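## Task

Remove the cardboard box from the closet, set it down on the desk, and close the closet completely. The two other items must remain on the closet shelves. The robot must not tip over or finish leaning, or the task fails. Nothing may count as done if it only stays in place because the robot is holding it at the end.

## Robot and tools

ROBOT. A Hello Robot Stretch 3 in simulation: a two-wheeled base (0.33 m long, 0.34 m wide), a lift on a mast, and a single telescoping arm that reaches out to the robot's RIGHT, with a three-axis wrist and a gripper. The base cannot slide sideways, so to move the gripper forward or back you drive the base. Turning in place pivots about the point between the drive wheels, 0.05 m behind the front edge. With arm retracted and wrist folded, a turn sweeps a 0.28 m radius; an unfolded level wrist reaches beyond that. Loose objects may occasionally get nudged by outside forces.

FRAMES. Base frame: origin on the floor between the drive wheels, x forward, y left, z up. hand_pose is reported in this frame, at the closed-fingertip point; with wrist joints at zero its x points up, y back toward the mast, z toward the rear. Odometry frame is the base frame where the scene started; heading is positive leftward, -3.142 to 3.142.

execute_actions(actions): a list of actions run in sequence; an empty list just returns the current state and images. Each action may hold "robot", "steps" (integer 1 to 450, control steps at 30 per second, default 1) and "until". {"steps": n} alone waits. "robot" is one command object, a list of up to 8 commands run one after another, or {"stop": true}, which brakes everything and clears the queue. A queue item may be {"pause_s": s} (seconds, at most 15). A command may contain:
- "base": exactly one of {"translate_m": d}, a relative drive in metres measured from where the base is when that command begins, forward positive, |d| at most 1; or {"rotate_rad": a}, a relative turn in radians, counter-clockwise (left) positive, |a| at most 3.2.
- "joints": absolute targets by name; unnamed joints keep their current target. lift_m 0 to 1.1 (arm height on mast, m); arm_m 0 to 0.52 (extension, m); wrist_yaw_rad -1.345 to 4.42 (0 along the arm, positive swings toward the front, 3.0 folds over the base); wrist_pitch_rad -1.57 to 0.451 (0 level, negative tips fingers down); wrist_roll_rad -2.911 to 2.911 (0 fingers side by side); gripper_m -0.089 to 0.179 (larger is wider; actual fingertip gap is about 0.007 m less when nearly shut and 0.025 m less when wide, zero below 0.007); head_pan_rad -3.953 to 1.73 (0 forward, positive left, -1.57 looks along the arm); head_tilt_rad -1.53 to 0.419 (negative looks down).
- "contact_limits": {"arm_m": e}, motor effort percent 1 to 100 at which the arm halts; lower is gentler, too low halts immediately; applies until the next arm command.
Base and joint motions in one command start together and keep running across later actions and while you think. A new command takes over at once and discards the rest of any older queue. Any invalid field or out-of-range number rejects the entire call and nothing new runs.
"until" ends an action early when all its conditions hold. {"robot": {"status": "ended"}} waits for every motion and queue to finish. Other fields: base_status, each joint's reading, _goal and _status, refusals, queue, queue_left, x, y, heading, translate_m, rotate_rad; numbers use [op, value] with =, !=, <, <=, >, >=; statuses take a word or ["!=", "moving"]. {"any": {"status": "ended"}} fires when any single motion or the queue ends.

zoom_image(camera, region): a closer look at part of the latest image from head_camera (896x504), nav_camera (672x504, fisheye) or wrist_camera (644x364). region is [x0, y0, x1, y1] in pixels, top-left origin, at most 504 by 504. Head and nav cameras follow head pan and tilt; the wrist camera rides on the gripper.

Let all motion finish first, since whatever is still moving gets braked afterward.

RESULTS. Each result is one snapshot plus one image per camera. base_status gives progress and goal of the base move in brackets. joint_goals, joint_status and measured_speeds list each joint. Status words: moving, done (within tolerance; don't wait for exact equality), off_target (rested short and may still push), contact_stop (lift or arm hit something and went slack until commanded again), time_out, stopped, not_commanded, torque_fault (a wrist servo shut off for about 10 s after hard pushing; it goes limp and refuses goals). "refusals", "queue" (idle, running, done, dropped, stopped) and queue_left are shown; lines starting refused:, dropped: or replaced: explain problems, counting from 0. robot.on_its_own appears when the robot has altered a goal, a joint is slack or off, a motor is straining at rest, or base_tilt has shifted 3 degrees or more. lidar_m: 12 distances in 30-degree sectors counter-clockwise from straight ahead (4th left, 7th behind, 10th right), plane 0.17 m up, "-" for nothing. wrist_depth_mm and head_depth_mm: 7x7 grids of median depth. motor_effort is percent, signed toward higher joint values, peak in brackets; readings are noisy and biased. base_tilt in degrees, forward and right positive.

SPEED. Fast base motion (0.30 m/s, 1.9 rad/s) needs lift_m below 0.30, arm_m below 0.03 and wrist_yaw_rad above 2.54; otherwise 0.10 m/s and 0.63 rad/s.

GRIPPER. Grip by commanding gripper_m smaller than the object's width; smaller squeezes harder, but overload protection eases off and things may slip. Release by opening at least 0.02 beyond the contact value. Neither the reading nor done proves you are holding anything; check the cameras.

CAUTIONS. Fold or unfold the wrist only with lift_m 0.32 to 0.95, wrist_pitch_rad -0.4, roll near 0; once folded, the lift may go down to 0.25. With yaw below -0.4 keep pitch at -0.5 or lower. Pushing something rigid with the gripper above roughly 0.45 m can tip the robot, more so on a second push or with a raised contact limit. Don't drive while the gripper grips, hooks or pushes something fixed. If the base snags or tilts, reverse the last move in small steps, pull the gripper free, and if still tipped lower lift_m to about 0.2. Avoid dropping, slamming, knocking items off shelves and long hard pushes.

Each tool is called after "Emit:" by a JSON object that holds its "name" and its "arguments".

## Session

Emit:
{"name": "execute_actions", "arguments": {"actions": []}}

Scene clock: 0.00 s.
robot.base_odometry: x=+0.000 y=+0.000 heading=+0.000 (m, m, rad; robot's odometry frame)
robot.turned_by_wheels: +0.000 (rad since the last result)
robot.turned_by_imu: +0.000 (rad since the last result)
robot.base_tilt: forward=-1.7 right=-0.1 (deg)
robot.lidar_m: 2.14 1.47 1.10 1.09 1.16 1.65 1.90 2.03 2.74 2.68 2.81 1.79
robot.head_depth_mm: 1782 2123 2101 2066 2058 2037 2034 / 1812 2101 2098 2104 2072 2057 2045 / 1794 2115 2086 2104 2096 2052 2059 / 1818 2138 2083 2106 2089 2093 2083 / 1810 2151 2131 2103 2094 2077 2063 / 1814 2148 2105 2128 2113 2104 2105 / 1834 2147 2145 2136 2115 2108 2044
robot.base_status: not_commanded
robot.joint_positions: lift_m=+0.410 arm_m=+0.001 wrist_yaw_rad=+2.827 wrist_pitch_rad=-0.574 wrist_roll_rad=+0.016 gripper_m=+0.037 head_pan_rad=+0.004 head_tilt_rad=-0.001
robot.joint_goals: lift_m=+0.410 arm_m=+0.001 wrist_yaw_rad=+2.827 wrist_pitch_rad=-0.574 wrist_roll_rad=+0.016 gripper_m=+0.037 head_pan_rad=+0.004 head_tilt_rad=-0.001
robot.joint_status: lift_m=not_commanded arm_m=not_commanded wrist_yaw_rad=not_commanded wrist_pitch_rad=not_commanded wrist_roll_rad=not_commanded gripper_m=not_commanded head_pan_rad=not_commanded head_tilt_rad=not_commanded
robot.measured_speeds: translate_m=+0.000 rotate_rad=+0.000 lift_m=+0.000 arm_m=+0.000 wrist_yaw_rad=+0.000 wrist_pitch_rad=+0.000 wrist_roll_rad=+0.000 head_pan_rad=+0.000 head_tilt_rad=+0.000
robot: refusals=0 queue=idle queue_left=0
robot.motor_effort: left_wheel=+0 right_wheel=+0 lift_m=+27 arm_m=+0 wrist_yaw_rad=+0 wrist_pitch_rad=+9 wrist_roll_rad=+0 gripper_m=+0 head_pan_rad=+0 head_tilt_rad=+2 (%)
robot.hand_pose: x=+0.0413 y=+0.0463 z=+0.3897 quat_wxyz=(+0.305, +0.706, +0.089, +0.633) (m; robot's base frame)
robot.wrist_depth_mm: - - - - - - - / - - - - - - - / - 892 891 894 915 938 957 / 720 758 745 752 765 789 807 / 644 - 663 667 680 668 682 / 562 559 - 571 586 585 586 / 507 - - 514 516 524 527
pictures: head_camera (sideways: a quarter turn clockwise sets it upright), nav_camera (sideways: a quarter turn counterclockwise sets it upright), wrist_camera
Images, in order (width x height): head_camera 896x504, nav_camera 672x504, wrist_camera 644x364.

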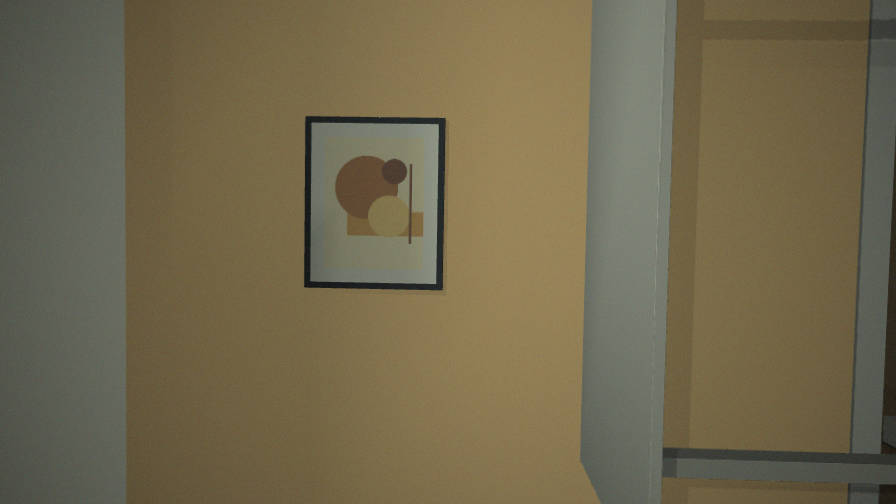

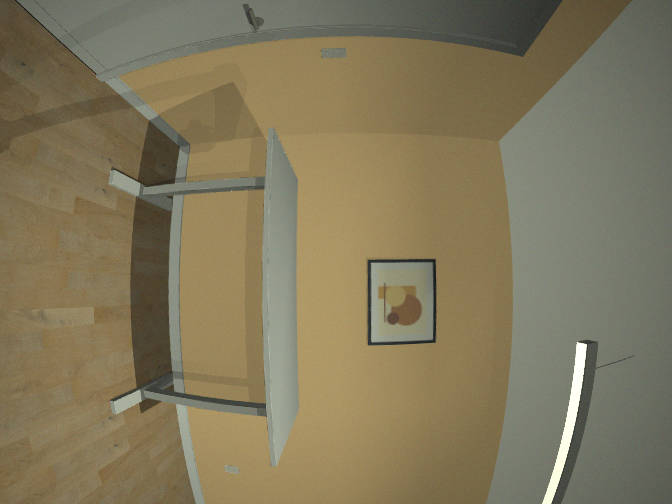

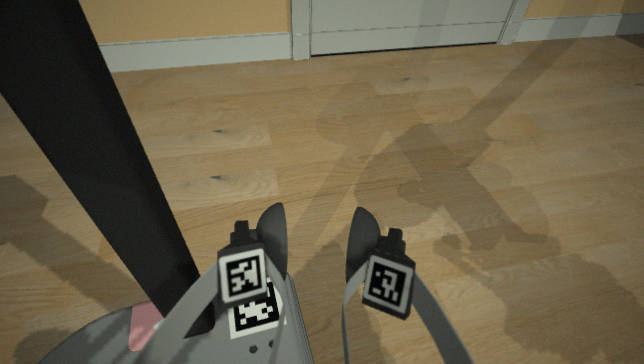

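Desk ahead. Look around.

Emit:
{"name": "execute_actions", "arguments": {"actions": [{"robot":{"joints":{"head_pan_rad":-1.8,"head_tilt_rad":-0.3}},"steps":200,"until":{"robot":{"status":"ended"}}}]}}

Emit:
{"name": "execute_actions", "arguments": {"actions": [{"robot":{"joints":{"head_pan_rad":-3.6,"head_tilt_rad":-0.3}},"steps":200,"until":{"robot":{"status":"ended"}}}]}}

Scene clock: 4.13 s.
robot.base_odometry: x=+0.000 y=+0.000 heading=+0.000 (m, m, rad; robot's odometry frame)
robot.turned_by_wheels: +0.000 (rad since the last result)
robot.turned_by_imu: -0.001 (rad since the last result)
robot.base_tilt: forward=-1.6 right=+0.0 (deg)
robot.lidar_m: 2.14 1.47 1.10 1.09 1.16 1.65 1.89 2.02 2.75 2.68 2.81 1.79
robot.head_depth_mm: 2565 2657 2817 3010 2981 2069 1587 / 2478 2651 2773 2929 2950 2063 1582 / 2458 2590 2683 2841 2937 2073 1588 / 2397 2502 2684 2798 2864 2046 1578 / 2352 2448 2568 2718 2829 2054 1577 / 2323 2391 2543 2709 2723 2042 1576 / 2272 2394 2504 2657 2705 2039 1573
robot.base_status: not_commanded
robot.joint_positions: lift_m=+0.410 arm_m=+0.001 wrist_yaw_rad=+2.827 wrist_pitch_rad=-0.574 wrist_roll_rad=+0.016 gripper_m=+0.037 head_pan_rad=-1.793 head_tilt_rad=-0.296
robot.joint_goals: lift_m=+0.410 arm_m=+0.001 wrist_yaw_rad=+2.827 wrist_pitch_rad=-0.574 wrist_roll_rad=+0.016 gripper_m=+0.037 head_pan_rad=-1.800 head_tilt_rad=-0.300
robot.joint_status: lift_m=not_commanded arm_m=not_commanded wrist_yaw_rad=not_commanded wrist_pitch_rad=not_commanded wrist_roll_rad=not_commanded gripper_m=not_commanded head_pan_rad=done head_tilt_rad=done
robot.measured_speeds: translate_m=+0.000 rotate_rad=+0.000 lift_m=+0.000 arm_m=+0.000 wrist_yaw_rad=+0.000 wrist_pitch_rad=+0.000 wrist_roll_rad=+0.000 head_pan_rad=+0.000 head_tilt_rad=+0.000
robot: refusals=0 queue=done queue_left=0
robot.motor_effort: left_wheel=+0(0) right_wheel=+0(0) lift_m=+27(28) arm_m=+1(0) wrist_yaw_rad=+0(0) wrist_pitch_rad=+9(9) wrist_roll_rad=+0(0) gripper_m=+0(0) head_pan_rad=-3(43) head_tilt_rad=-2(25) (%)
robot.hand_pose: x=+0.0413 y=+0.0463 z=+0.3897 quat_wxyz=(+0.305, +0.706, +0.089, +0.633) (m; robot's base frame)
robot.wrist_depth_mm: - - - - - - - / - - - - - - - / - 896 897 916 919 933 965 / 728 764 753 757 770 797 804 / 632 - 666 654 675 666 688 / 556 568 - 572 591 588 590 / 510 - - 509 518 519 527
pictures: head_camera (sideways: a quarter turn clockwise sets it upright), nav_camera (sideways: a quarter turn counterclockwise sets it upright), wrist_camera
Images, in order (width x height): head_camera 896x504, nav_camera 672x504, wrist_camera 644x364.

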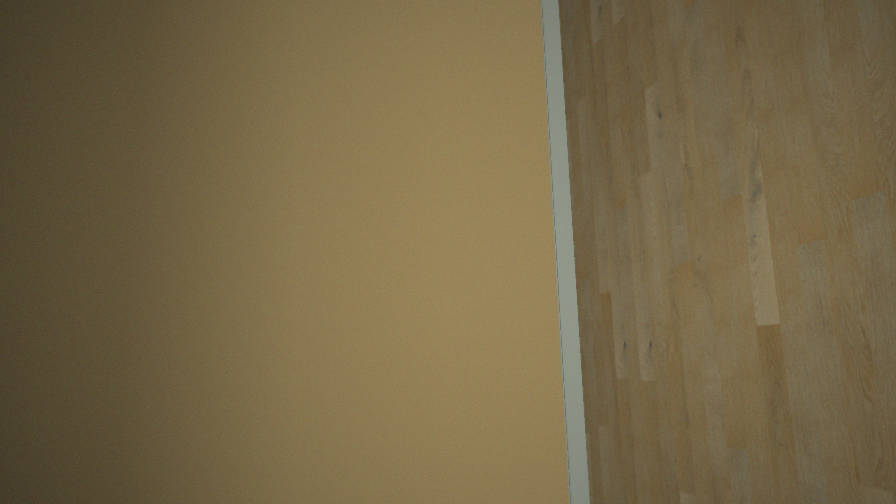

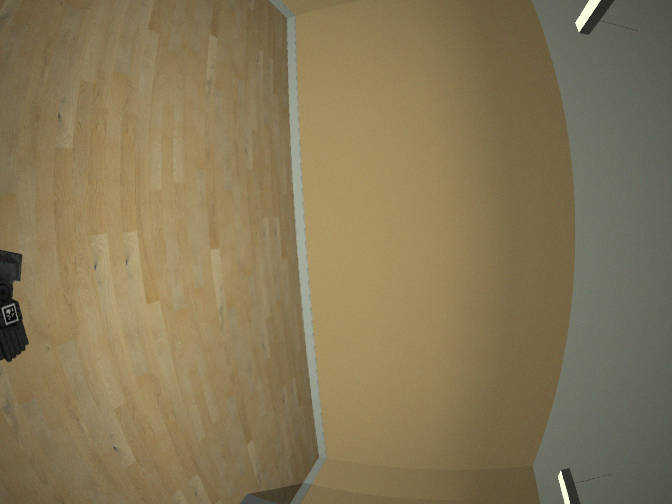

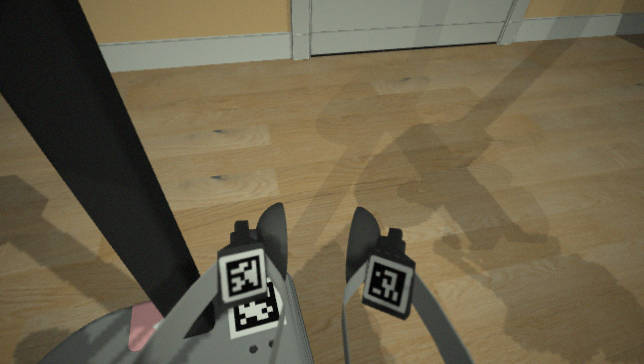

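Scene clock: 5.63 s.
robot.base_odometry: x=+0.000 y=+0.000 heading=+0.000 (m, m, rad; robot's odometry frame)
robot.turned_by_wheels: +0.000 (rad since the last result)
robot.turned_by_imu: +0.000 (rad since the last result)
robot.base_tilt: forward=-1.7 right=+0.0 (deg)
robot.lidar_m: 2.14 1.47 1.11 1.09 1.16 1.65 1.90 2.02 2.75 2.67 2.82 1.79
robot.head_depth_mm: 1445 1477 1525 1563 1607 1646 1569 / 1702 1738 1786 1804 1907 1897 1597 / 2024 2095 2141 2254 2328 2049 1599 / 2439 2572 2727 2805 2744 2043 1578 / 2450 2542 2679 2917 2873 2053 1572 / 2352 2454 2533 2720 2723 2039 1579 / 1621 1693 1763 1845 1959 2007 1577
robot.base_status: not_commanded
robot.joint_positions: lift_m=+0.410 arm_m=+0.001 wrist_yaw_rad=+2.827 wrist_pitch_rad=-0.574 wrist_roll_rad=+0.016 gripper_m=+0.037 head_pan_rad=-3.593 head_tilt_rad=-0.296
robot.joint_goals: lift_m=+0.410 arm_m=+0.001 wrist_yaw_rad=+2.827 wrist_pitch_rad=-0.574 wrist_roll_rad=+0.016 gripper_m=+0.037 head_pan_rad=-3.600 head_tilt_rad=-0.300
robot.joint_status: lift_m=not_commanded arm_m=not_commanded wrist_yaw_rad=not_commanded wrist_pitch_rad=not_commanded wrist_roll_rad=not_commanded gripper_m=not_commanded head_pan_rad=done head_tilt_rad=done
robot.measured_speeds: translate_m=+0.000 rotate_rad=+0.000 lift_m=+0.000 arm_m=+0.000 wrist_yaw_rad=+0.000 wrist_pitch_rad=+0.000 wrist_roll_rad=+0.000 head_pan_rad=+0.000 head_tilt_rad=+0.000
robot: refusals=0 queue=done queue_left=0
robot.motor_effort: left_wheel=+0(0) right_wheel=+0(0) lift_m=+27(28) arm_m=+0(0) wrist_yaw_rad=+0(0) wrist_pitch_rad=+9(8) wrist_roll_rad=+0(0) gripper_m=-1(0) head_pan_rad=-4(42) head_tilt_rad=-2(2) (%)
robot.hand_pose: x=+0.0413 y=+0.0463 z=+0.3897 quat_wxyz=(+0.305, +0.706, +0.089, +0.633) (m; robot's base frame)
robot.wrist_depth_mm: - - - - - - - / - - - - - - - / - 885 897 913 942 970 953 / 735 754 753 764 787 777 803 / 637 - 674 659 677 665 673 / 562 557 - 570 594 591 592 / 506 - - 514 516 521 532
pictures: head_camera (sideways: a quarter turn clockwise sets it upright), nav_camera (sideways: a quarter turn counterclockwise sets it upright), wrist_camera
Images, in order (width x height): head_camera 896x504, nav_camera 672x504, wrist_camera 644x364.

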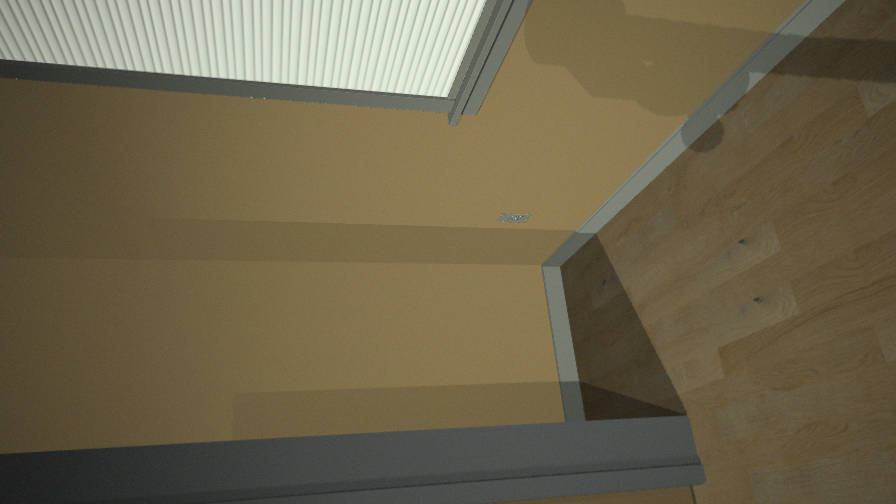

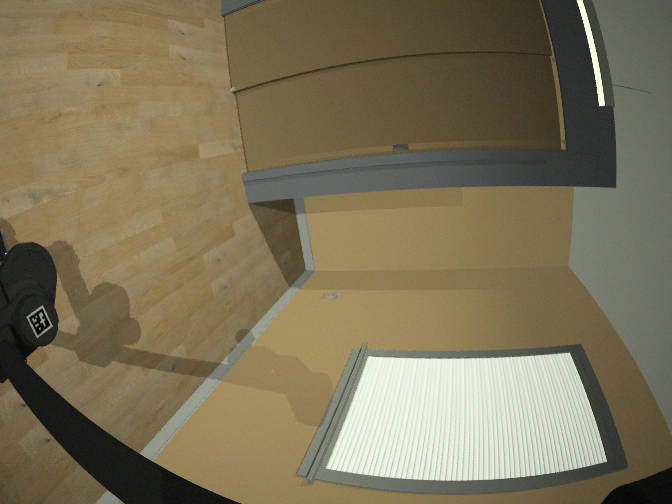

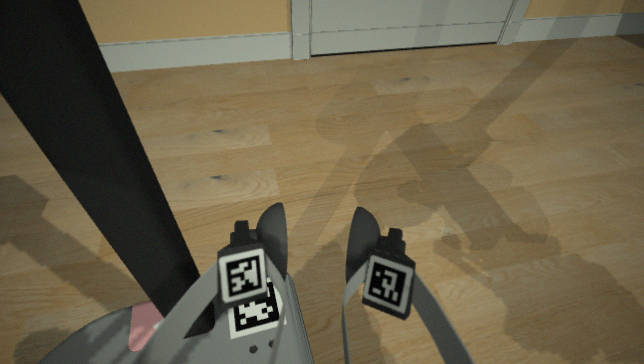

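Emit:
{"name": "execute_actions", "arguments": {"actions": [{"robot":{"joints":{"head_pan_rad":-2.9,"head_tilt_rad":-0.15}},"steps":200,"until":{"robot":{"status":"ended"}}}]}}

Scene clock: 7.13 s.
robot.base_odometry: x=+0.000 y=+0.000 heading=+0.000 (m, m, rad; robot's odometry frame)
robot.turned_by_wheels: +0.000 (rad since the last result)
robot.turned_by_imu: +0.000 (rad since the last result)
robot.base_tilt: forward=-1.7 right=+0.0 (deg)
robot.lidar_m: 2.14 1.47 1.10 1.09 1.16 1.65 1.89 2.02 2.75 2.68 2.81 1.79
robot.head_depth_mm: 1678 1771 1801 1794 1826 1870 1860 / 1728 1823 1872 1901 1958 2018 1858 / 1772 1876 1922 1967 2010 2067 1847 / 1828 1920 1940 2007 2051 2109 1842 / 1895 1938 1989 2061 2089 2188 1836 / 1925 2021 2070 2103 2167 2198 1828 / 2000 2062 2134 2170 2254 2271 1832
robot.base_status: not_commanded
robot.joint_positions: lift_m=+0.410 arm_m=+0.001 wrist_yaw_rad=+2.827 wrist_pitch_rad=-0.574 wrist_roll_rad=+0.016 gripper_m=+0.037 head_pan_rad=-2.907 head_tilt_rad=-0.162
robot.joint_goals: lift_m=+0.410 arm_m=+0.001 wrist_yaw_rad=+2.827 wrist_pitch_rad=-0.574 wrist_roll_rad=+0.016 gripper_m=+0.037 head_pan_rad=-2.900 head_tilt_rad=-0.150
robot.joint_status: lift_m=not_commanded arm_m=not_commanded wrist_yaw_rad=not_commanded wrist_pitch_rad=not_commanded wrist_roll_rad=not_commanded gripper_m=not_commanded head_pan_rad=done head_tilt_rad=done
robot.measured_speeds: translate_m=+0.000 rotate_rad=+0.000 lift_m=+0.000 arm_m=+0.000 wrist_yaw_rad=+0.000 wrist_pitch_rad=+0.000 wrist_roll_rad=+0.000 head_pan_rad=+0.000 head_tilt_rad=+0.000
robot: refusals=0 queue=done queue_left=0
robot.motor_effort: left_wheel=+0(0) right_wheel=+0(0) lift_m=+28(28) arm_m=+0(1) wrist_yaw_rad=+0(0) wrist_pitch_rad=+9(8) wrist_roll_rad=+0(0) gripper_m=+0(0) head_pan_rad=+4(46) head_tilt_rad=+6(22) (%)
robot.hand_pose: x=+0.0413 y=+0.0463 z=+0.3897 quat_wxyz=(+0.305, +0.706, +0.089, +0.633) (m; robot's base frame)
robot.wrist_depth_mm: - - - - - - - / - - - - - - - / - 891 887 906 920 930 949 / 723 757 756 770 774 792 788 / 626 - 666 653 674 679 680 / 556 564 - 577 589 592 585 / 507 - - 515 516 523 525
pictures: head_camera (sideways: a quarter turn clockwise sets it upright), nav_camera (sideways: a quarter turn counterclockwise sets it upright), wrist_camera
Images, in order (width x height): head_camera 896x504, nav_camera 672x504, wrist_camera 644x364.

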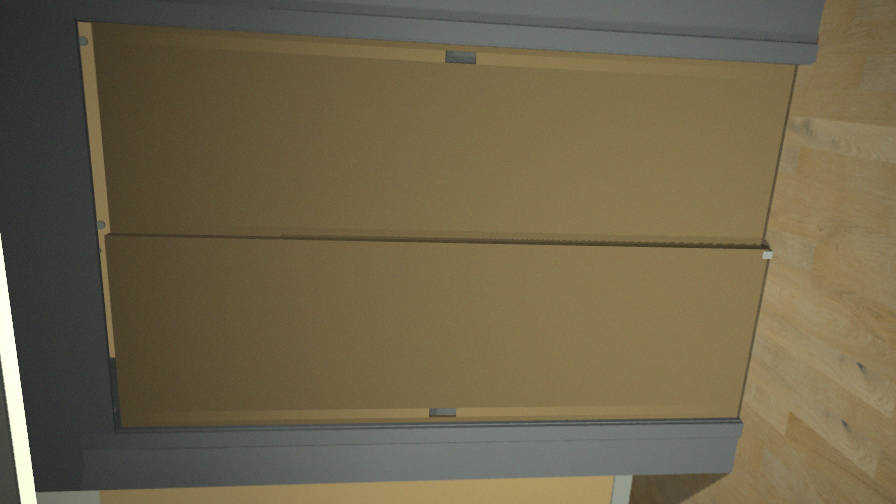

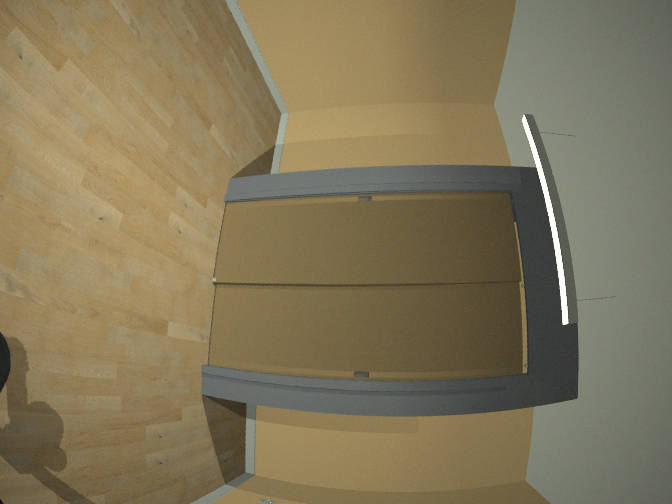

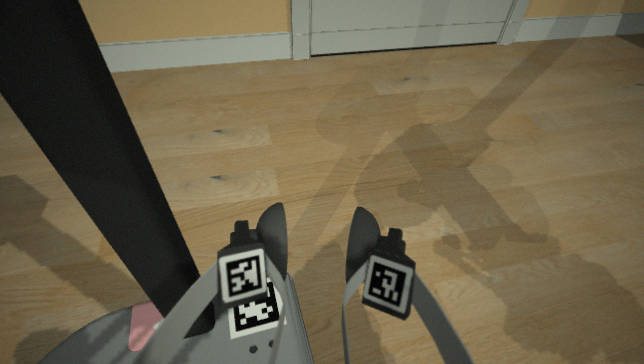

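Emit:
{"name": "execute_actions", "arguments": {"actions": [{"robot":[{"joints":{"lift_m":0.28}},{"base":{"translate_m":-1.0}},{"base":{"translate_m":-0.3}},{"base":{"rotate_rad":-1.571},"joints":{"head_pan_rad":-1.57,"head_tilt_rad":-0.3}},{"joints":{"lift_m":0.5,"wrist_pitch_rad":-0.4}},{"joints":{"wrist_yaw_rad":0}},{"joints":{"lift_m":0.95,"wrist_pitch_rad":0,"gripper_m":0.0}}],"steps":450,"until":{"robot":{"status":"ended"}}},{"steps":450,"until":{"robot":{"status":"ended"}}}]}}

Scene clock: 30.10 s.
robot.base_odometry: x=-1.300 y=+0.000 heading=-1.571 (m, m, rad; robot's odometry frame)
robot.turned_by_wheels: -1.571 (rad since the last result)
robot.turned_by_imu: -1.573 (rad since the last result)
robot.base_tilt: forward=-1.6 right=+0.0 (deg)
robot.lidar_m: 2.62 2.76 3.53 3.05 1.57 1.18 1.16 1.22 0.61 0.62 0.71 0.94
robot.head_depth_mm: 490 514 535 561 598 635 672 / 554 583 607 634 674 661 676 / 558 584 614 646 684 714 - / 561 586 615 651 686 715 - / 562 589 617 652 691 730 778 / 565 591 624 656 693 736 780 / 566 595 624 659 701 741 788
robot.base_status: done (rotate_rad -1.5709 of -1.5710)
robot.joint_positions: lift_m=+0.949 arm_m=+0.001 wrist_yaw_rad=+0.002 wrist_pitch_rad=-0.024 wrist_roll_rad=+0.016 gripper_m=+0.000 head_pan_rad=-1.577 head_tilt_rad=-0.297
robot.joint_goals: lift_m=+0.950 arm_m=+0.001 wrist_yaw_rad=+0.000 wrist_pitch_rad=+0.000 wrist_roll_rad=+0.016 gripper_m=+0.000 head_pan_rad=-1.570 head_tilt_rad=-0.300
robot.joint_status: lift_m=done arm_m=not_commanded wrist_yaw_rad=done wrist_pitch_rad=done wrist_roll_rad=not_commanded gripper_m=done head_pan_rad=done head_tilt_rad=done
robot.measured_speeds: translate_m=+0.000 rotate_rad=+0.000 lift_m=+0.000 arm_m=+0.000 wrist_yaw_rad=+0.000 wrist_pitch_rad=+0.000 wrist_roll_rad=+0.000 head_pan_rad=+0.000 head_tilt_rad=+0.000
robot: refusals=0 queue=done queue_left=0
robot.motor_effort: left_wheel=+3(16) right_wheel=-2(5) lift_m=+39(42) arm_m=+0(0) wrist_yaw_rad=-1(3) wrist_pitch_rad=+14(16) wrist_roll_rad=+0(0) gripper_m=-3(78) head_pan_rad=+4(44) head_tilt_rad=-1(18) (%)
robot.hand_pose: x=-0.0211 y=-0.4015 z=+1.0581 quat_wxyz=(+0.702, +0.009, -0.712, -0.008) (m; robot's base frame)
robot.wrist_depth_mm: 414 410 405 397 388 318 321 / 429 425 417 413 408 329 333 / 451 439 438 427 417 342 345 / 467 460 454 442 430 360 356 / 488 482 467 - 454 369 370 / 502 505 489 - 406 390 388 / 527 526 503 501 483 406 412
pictures: head_camera (sideways: a quarter turn clockwise sets it upright), nav_camera (sideways: a quarter turn counterclockwise sets it upright), wrist_camera
Images, in order (width x height): head_camera 896x504, nav_camera 672x504, wrist_camera 644x364.

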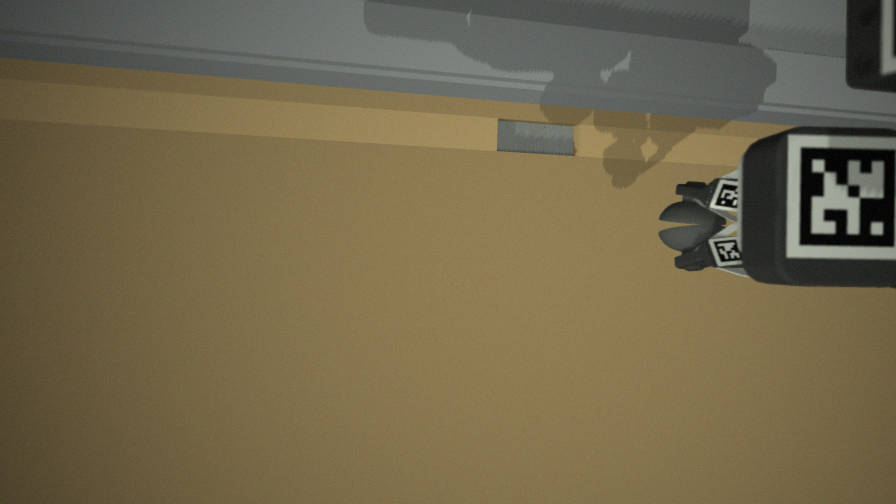

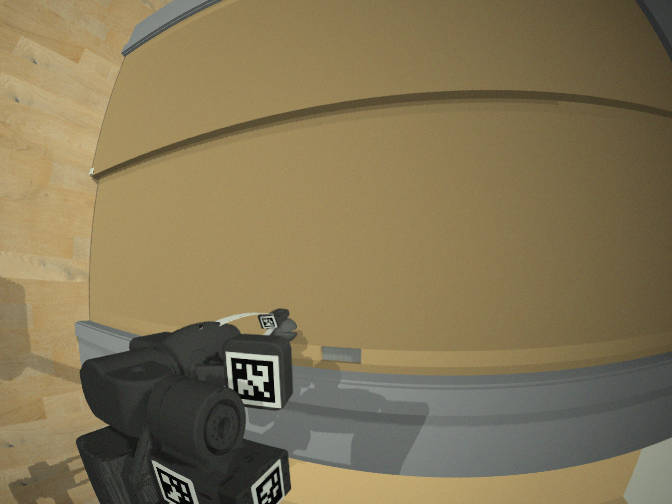

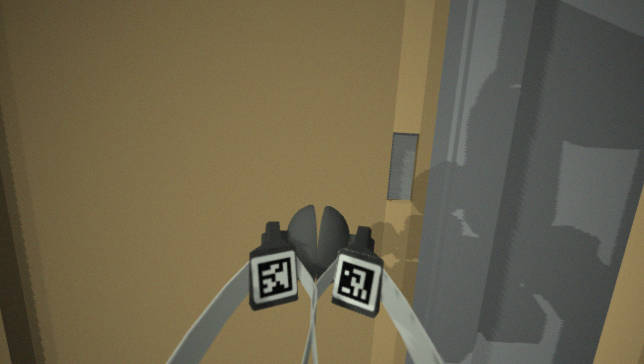

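Emit:
{"name": "execute_actions", "arguments": {"actions": [{"robot":[{"base":{"translate_m":-0.10},"joints":{"lift_m":0.92,"arm_m":0.15,"head_tilt_rad":-0.5}}],"steps":450,"until":{"robot":{"status":"ended"}}}]}}

Scene clock: 33.53 s.
robot.base_odometry: x=-1.300 y=+0.100 heading=-1.571 (m, m, rad; robot's odometry frame)
robot.turned_by_wheels: +0.000 (rad since the last result)
robot.turned_by_imu: -0.001 (rad since the last result)
robot.base_tilt: forward=-1.7 right=+0.0 (deg)
robot.lidar_m: 2.72 2.87 3.06 3.06 1.43 1.08 1.06 1.12 0.62 0.59 0.70 0.93
robot.head_depth_mm: 475 513 559 612 - - 1318 / 465 509 554 607 - - 869 / 523 522 563 604 - - 861 / 536 579 632 689 - 866 967 / 538 582 633 698 774 869 993 / 541 584 639 702 777 877 1004 / 542 588 641 707 787 883 1002
robot.base_status: done (translate_m -0.1000 of -0.1000)
robot.joint_positions: lift_m=+0.921 arm_m=+0.150 wrist_yaw_rad=+0.001 wrist_pitch_rad=-0.023 wrist_roll_rad=+0.016 gripper_m=+0.000 head_pan_rad=-1.577 head_tilt_rad=-0.494
robot.joint_goals: lift_m=+0.920 arm_m=+0.150 wrist_yaw_rad=+0.000 wrist_pitch_rad=+0.000 wrist_roll_rad=+0.016 gripper_m=+0.000 head_pan_rad=-1.570 head_tilt_rad=-0.500
robot.joint_status: lift_m=done arm_m=done wrist_yaw_rad=done wrist_pitch_rad=done wrist_roll_rad=not_commanded gripper_m=done head_pan_rad=done head_tilt_rad=done
robot.measured_speeds: translate_m=+0.000 rotate_rad=+0.000 lift_m=+0.000 arm_m=+0.000 wrist_yaw_rad=+0.000 wrist_pitch_rad=+0.000 wrist_roll_rad=+0.000 head_pan_rad=+0.000 head_tilt_rad=+0.000
robot: refusals=0 queue=done queue_left=0
robot.motor_effort: left_wheel=+4(5) right_wheel=-2(5) lift_m=+16(35) arm_m=+4(2) wrist_yaw_rad=+0(2) wrist_pitch_rad=+14(14) wrist_roll_rad=+0(0) gripper_m=-2(3) head_pan_rad=+4(4) head_tilt_rad=-3(23) (%)
robot.hand_pose: x=-0.0213 y=-0.5502 z=+1.0292 quat_wxyz=(+0.702, +0.009, -0.712, -0.008) (m; robot's base frame)
robot.wrist_depth_mm: 263 261 255 253 178 184 184 / 273 270 263 259 183 190 190 / 282 279 274 276 190 197 197 / 293 290 285 285 197 206 204 / 304 303 296 - 204 214 211 / 320 315 308 - 210 223 219 / 333 327 323 314 222 232 227
pictures: head_camera (sideways: a quarter turn clockwise sets it upright), nav_camera (sideways: a quarter turn counterclockwise sets it upright), wrist_camera
Images, in order (width x height): head_camera 896x504, nav_camera 672x504, wrist_camera 644x364.

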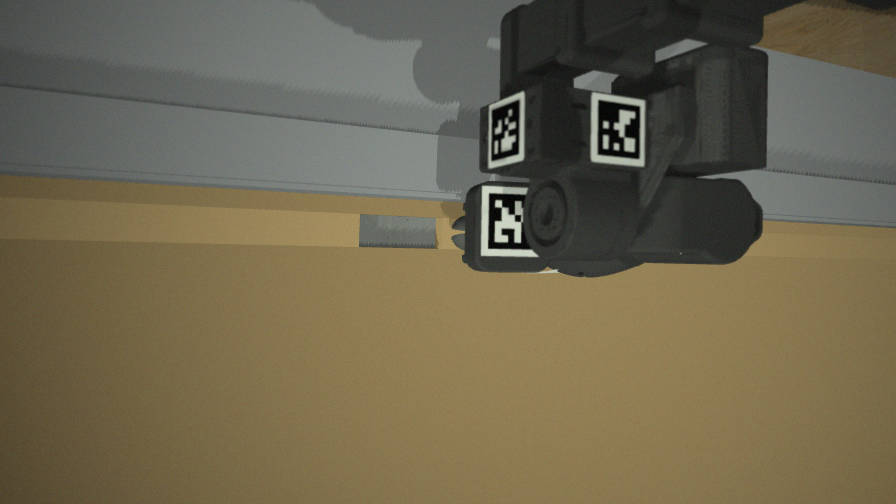

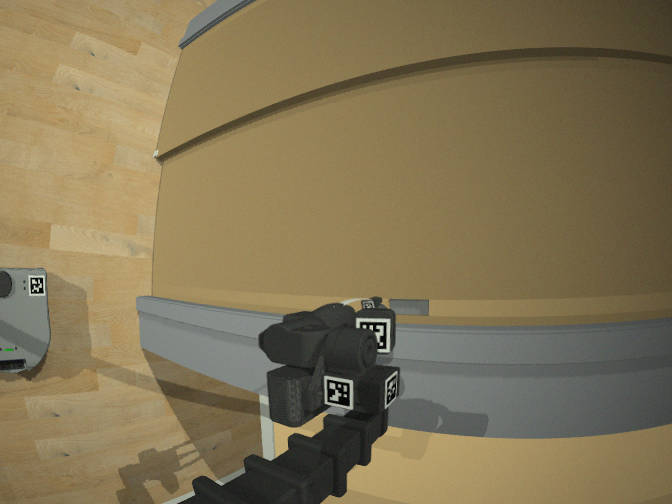

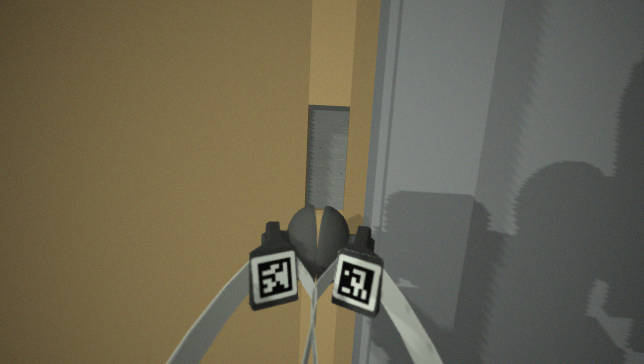

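Emit:
{"name": "execute_actions", "arguments": {"actions": [{"robot":[{"joints":{"lift_m":0.995}},{"joints":{"arm_m":0.26},"contact_limits":{"arm_m":12}}],"steps":450,"until":{"robot":{"status":"ended"}}}]}}

Scene clock: 36.87 s.
robot.base_odometry: x=-1.300 y=+0.100 heading=-1.571 (m, m, rad; robot's odometry frame)
robot.turned_by_wheels: +0.000 (rad since the last result)
robot.turned_by_imu: -0.001 (rad since the last result)
robot.base_tilt: forward=-1.7 right=-0.3 (deg)
robot.lidar_m: 2.72 2.87 3.07 3.03 1.43 1.08 1.06 1.12 0.62 0.59 0.70 0.93
robot.head_depth_mm: 476 516 549 - 680 807 1318 / 472 511 542 - 682 767 873 / 520 526 611 - 682 756 859 / 537 582 623 704 777 870 978 / 541 585 638 703 778 880 994 / 544 590 641 707 788 882 1011 / 548 593 644 709 790 890 1014
robot.base_status: done (translate_m -0.1000 of -0.1000)
robot.joint_positions: lift_m=+0.995 arm_m=+0.250 wrist_yaw_rad=-0.002 wrist_pitch_rad=-0.029 wrist_roll_rad=+0.016 gripper_m=+0.000 head_pan_rad=-1.577 head_tilt_rad=-0.495
robot.joint_goals: lift_m=+0.995 arm_m=+0.250 wrist_yaw_rad=+0.000 wrist_pitch_rad=+0.000 wrist_roll_rad=+0.016 gripper_m=+0.000 head_pan_rad=-1.570 head_tilt_rad=-0.500
robot.joint_status: lift_m=done arm_m=contact_stop wrist_yaw_rad=done wrist_pitch_rad=done wrist_roll_rad=not_commanded gripper_m=done head_pan_rad=done head_tilt_rad=done
robot.measured_speeds: translate_m=+0.000 rotate_rad=+0.000 lift_m=+0.000 arm_m=-0.006 wrist_yaw_rad=+0.000 wrist_pitch_rad=+0.000 wrist_roll_rad=+0.000 head_pan_rad=+0.000 head_tilt_rad=+0.000
robot: refusals=0 queue=dropped queue_left=0
robot.on_its_own: arm_m is slack since a contact_stop, until your next command for it (your +0.260 is given up)
robot.motor_effort: left_wheel=-1(4) right_wheel=+0(2) lift_m=+37(43) arm_m=+6(11) wrist_yaw_rad=+1(3) wrist_pitch_rad=+17(18) wrist_roll_rad=+0(0) gripper_m=-3(3) head_pan_rad=+4(4) head_tilt_rad=-3(3) (%)
robot.contact_limits: arm_m 12 (drawing in: default 18, maximum 30; extending or still: default 26, maximum 42)
robot.hand_pose: x=-0.0220 y=-0.6501 z=+1.1018 quat_wxyz=(+0.702, +0.010, -0.712, -0.011) (m; robot's base frame)
robot.wrist_depth_mm: 168 166 163 161 139 86 84 / 174 172 169 167 133 88 87 / 180 178 175 173 128 92 90 / 188 185 182 179 122 95 93 / 196 193 189 - 117 98 97 / 205 202 198 - 114 103 102 / 215 211 207 213 127 107 118
pictures: head_camera (sideways: a quarter turn clockwise sets it upright), nav_camera (sideways: a quarter turn counterclockwise sets it upright), wrist_camera
Images, in order (width x height): head_camera 896x504, nav_camera 672x504, wrist_camera 644x364.

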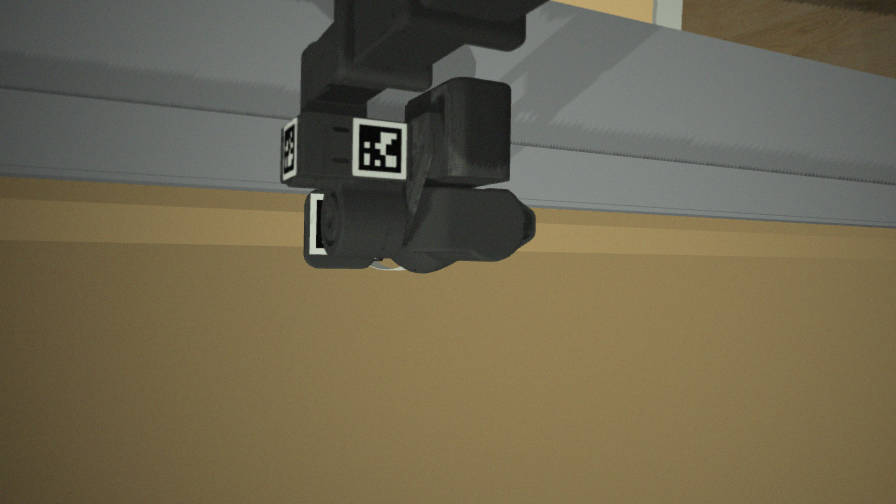

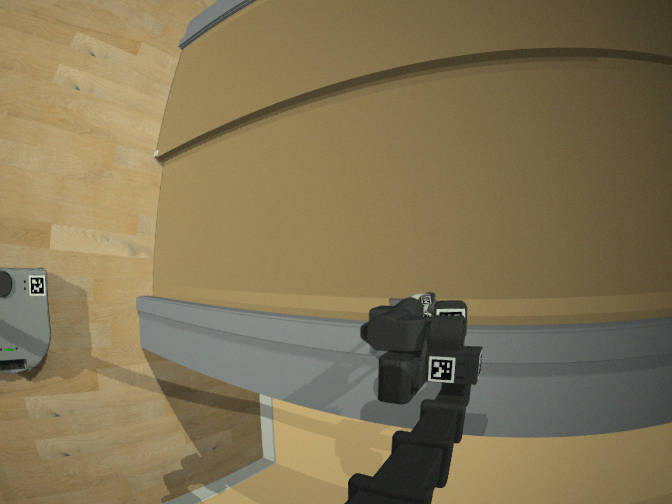

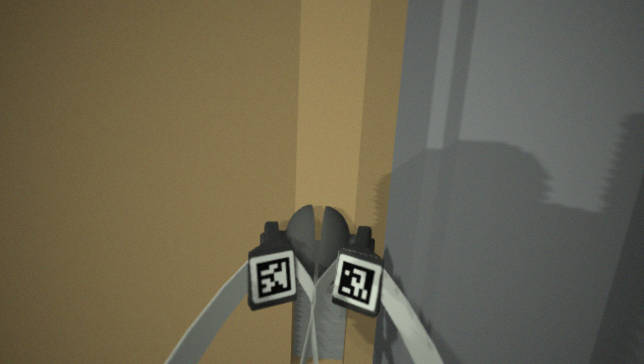

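Slightly too high; lower 4 cm.

Emit:
{"name": "execute_actions", "arguments": {"actions": [{"robot":[{"joints":{"arm_m":0.23}},{"joints":{"lift_m":0.955}},{"joints":{"arm_m":0.28},"contact_limits":{"arm_m":12}}],"steps":450,"until":{"robot":{"status":"ended"}}},{"robot":{"joints":{"arm_m":0.262},"contact_limits":{"arm_m":12},"base":{"translate_m":0.1}},"steps":450,"until":{"robot":{"status":"ended"}}}]}}

Scene clock: 42.50 s.
robot.base_odometry: x=-1.300 y=+0.000 heading=-1.571 (m, m, rad; robot's odometry frame)
robot.turned_by_wheels: +0.000 (rad since the last result)
robot.turned_by_imu: -0.009 (rad since the last result)
robot.base_tilt: forward=-1.7 right=+0.0 (deg)
robot.lidar_m: 2.62 2.76 3.55 3.04 1.57 1.19 1.16 1.22 0.61 0.61 0.71 0.93
robot.head_depth_mm: 477 511 551 - 706 767 872 / 1093 1186 682 - 693 766 861 / 1082 1189 1058 - 1383 1489 1270 / 539 582 629 700 788 872 1013 / 540 585 638 703 782 875 1007 / 544 587 640 708 784 879 1009 / 545 592 643 707 788 891 1013
robot.base_status: done (translate_m +0.1000 of +0.1000)
robot.joint_positions: lift_m=+0.955 arm_m=+0.258 wrist_yaw_rad=+0.002 wrist_pitch_rad=-0.023 wrist_roll_rad=+0.016 gripper_m=+0.000 head_pan_rad=-1.577 head_tilt_rad=-0.495
robot.joint_goals: lift_m=+0.955 arm_m=+0.258 wrist_yaw_rad=+0.000 wrist_pitch_rad=+0.000 wrist_roll_rad=+0.016 gripper_m=+0.000 head_pan_rad=-1.570 head_tilt_rad=-0.500
robot.joint_status: lift_m=done arm_m=contact_stop wrist_yaw_rad=done wrist_pitch_rad=done wrist_roll_rad=not_commanded gripper_m=done head_pan_rad=done head_tilt_rad=done
robot.measured_speeds: translate_m=+0.000 rotate_rad=+0.000 lift_m=+0.000 arm_m=+0.000 wrist_yaw_rad=+0.000 wrist_pitch_rad=+0.000 wrist_roll_rad=+0.000 head_pan_rad=+0.000 head_tilt_rad=+0.000
robot: refusals=0 queue=dropped queue_left=0
robot.on_its_own: arm_m is slack since a contact_stop, until your next command for it (your +0.262 is given up)
robot.motor_effort: left_wheel=+1(20) right_wheel=-1(20) lift_m=+15(41) arm_m=+1(11) wrist_yaw_rad=-1(58) wrist_pitch_rad=+14(19) wrist_roll_rad=+0(0) gripper_m=-2(6) head_pan_rad=+3(4) head_tilt_rad=-2(3) (%)
robot.contact_limits: arm_m 12 (drawing in: default 18, maximum 30; extending or still: default 26, maximum 42)
robot.hand_pose: x=-0.0209 y=-0.6581 z=+1.0642 quat_wxyz=(+0.702, +0.009, -0.712, -0.008) (m; robot's base frame)
robot.wrist_depth_mm: 161 158 156 154 642 461 163 / 166 164 163 160 762 452 160 / 173 171 169 166 730 442 159 / 180 178 175 173 461 434 157 / 187 184 182 - 784 425 155 / 194 192 189 - 747 235 153 / 204 200 197 195 599 230 151
pictures: head_camera (sideways: a quarter turn clockwise sets it upright), nav_camera (sideways: a quarter turn counterclockwise sets it upright), wrist_camera
replaced: robot.arm_m: its motion had ended contact_stop
Images, in order (width x height): head_camera 896x504, nav_camera 672x504, wrist_camera 644x364.

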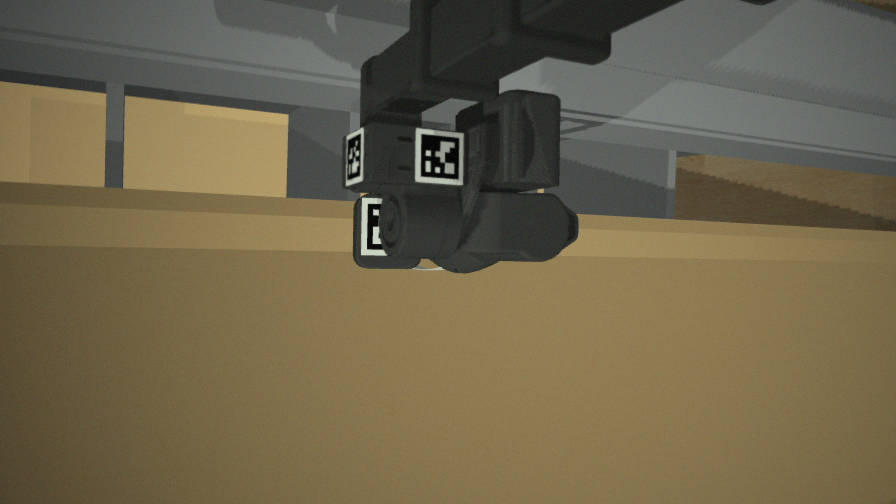

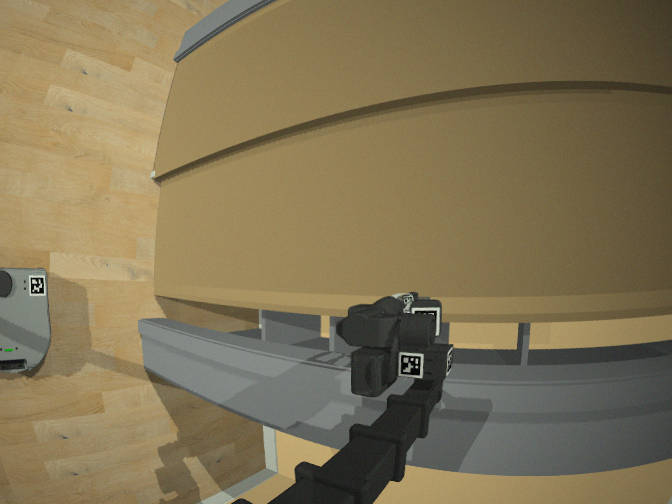

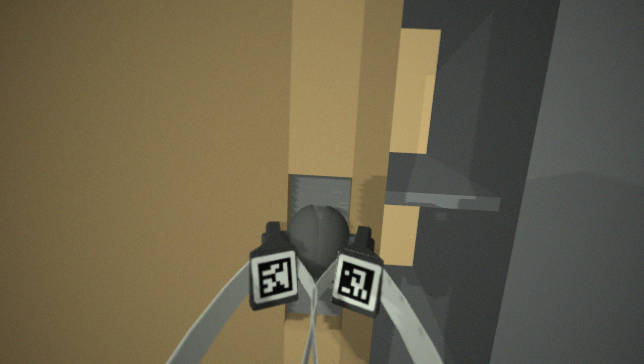

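Works. Continue.

Emit:
{"name": "execute_actions", "arguments": {"actions": [{"robot":[{"base":{"translate_m":0.38}},{"joints":{"arm_m":0.05}},{"base":{"translate_m":-0.2},"joints":{"head_tilt_rad":-0.6,"head_pan_rad":-1.75}}],"steps":450,"until":{"robot":{"status":"ended"}}}]}}

Scene clock: 53.97 s.
robot.base_odometry: x=-1.300 y=-0.180 heading=-1.571 (m, m, rad; robot's odometry frame)
robot.turned_by_wheels: +0.000 (rad since the last result)
robot.turned_by_imu: -0.003 (rad since the last result)
robot.base_tilt: forward=-1.6 right=-0.1 (deg)
robot.lidar_m: 2.44 2.57 3.53 3.00 1.82 1.38 1.34 1.41 0.68 0.68 0.69 0.94
robot.head_depth_mm: 792 646 659 703 - - 1193 / 1081 1104 1087 1112 - - 1186 / 1157 1225 1402 1216 - - 1207 / 1145 1217 1378 1217 - - 1236 / 1111 1127 947 - - - 1179 / 537 587 654 724 832 960 1146 / 531 580 642 723 815 942 1094
robot.base_status: done (translate_m -0.2000 of -0.2000)
robot.joint_positions: lift_m=+0.955 arm_m=+0.050 wrist_yaw_rad=-0.001 wrist_pitch_rad=-0.021 wrist_roll_rad=+0.016 gripper_m=+0.000 head_pan_rad=-1.743 head_tilt_rad=-0.592
robot.joint_goals: lift_m=+0.955 arm_m=+0.050 wrist_yaw_rad=+0.000 wrist_pitch_rad=+0.000 wrist_roll_rad=+0.016 gripper_m=+0.000 head_pan_rad=-1.750 head_tilt_rad=-0.600
robot.joint_status: lift_m=done arm_m=done wrist_yaw_rad=done wrist_pitch_rad=done wrist_roll_rad=not_commanded gripper_m=done head_pan_rad=done head_tilt_rad=done
robot.measured_speeds: translate_m=+0.000 rotate_rad=+0.000 lift_m=+0.000 arm_m=+0.000 wrist_yaw_rad=+0.000 wrist_pitch_rad=+0.000 wrist_roll_rad=+0.000 head_pan_rad=+0.000 head_tilt_rad=+0.000
robot: refusals=0 queue=done queue_left=0
robot.motor_effort: left_wheel=+1(18) right_wheel=-1(18) lift_m=+16(16) arm_m=-3(3) wrist_yaw_rad=+1(55) wrist_pitch_rad=+13(14) wrist_roll_rad=+0(0) gripper_m=-3(6) head_pan_rad=-4(22) head_tilt_rad=-4(16) (%)
robot.hand_pose: x=-0.0216 y=-0.4510 z=+1.0646 quat_wxyz=(+0.702, +0.008, -0.712, -0.008) (m; robot's base frame)
robot.wrist_depth_mm: 331 365 365 360 739 687 384 / 341 384 377 371 - 791 379 / 352 392 389 386 - 781 377 / 368 408 406 416 - 714 372 / 383 422 416 - - 755 370 / 394 439 439 - 829 742 363 / 412 455 453 457 - 736 360
pictures: head_camera (sideways: a quarter turn clockwise sets it upright), nav_camera (sideways: a quarter turn counterclockwise sets it upright), wrist_camera
Images, in order (width x height): head_camera 896x504, nav_camera 672x504, wrist_camera 644x364.

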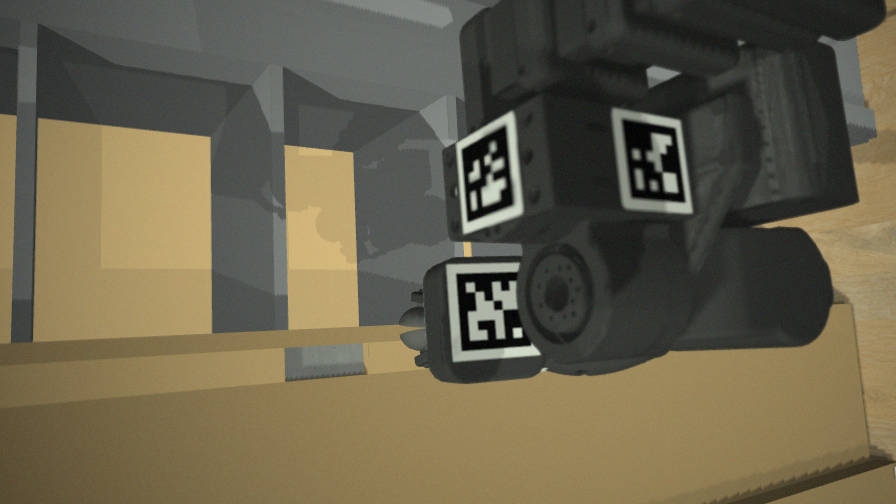

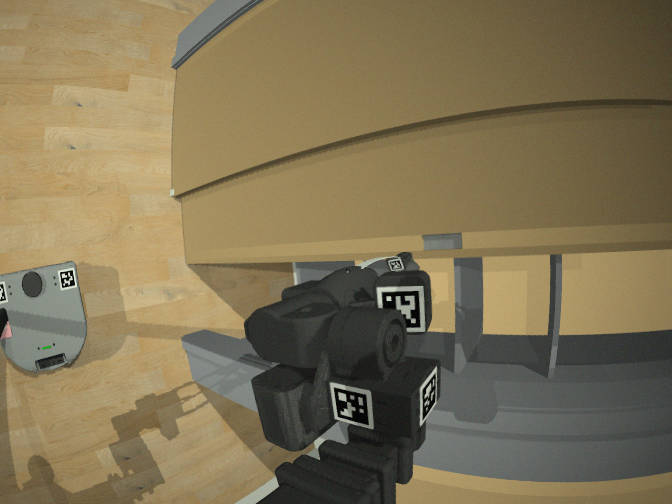

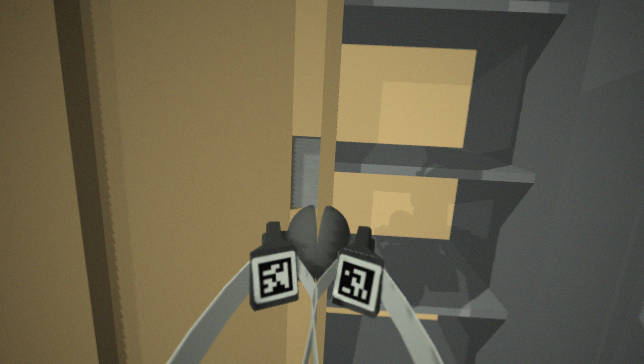

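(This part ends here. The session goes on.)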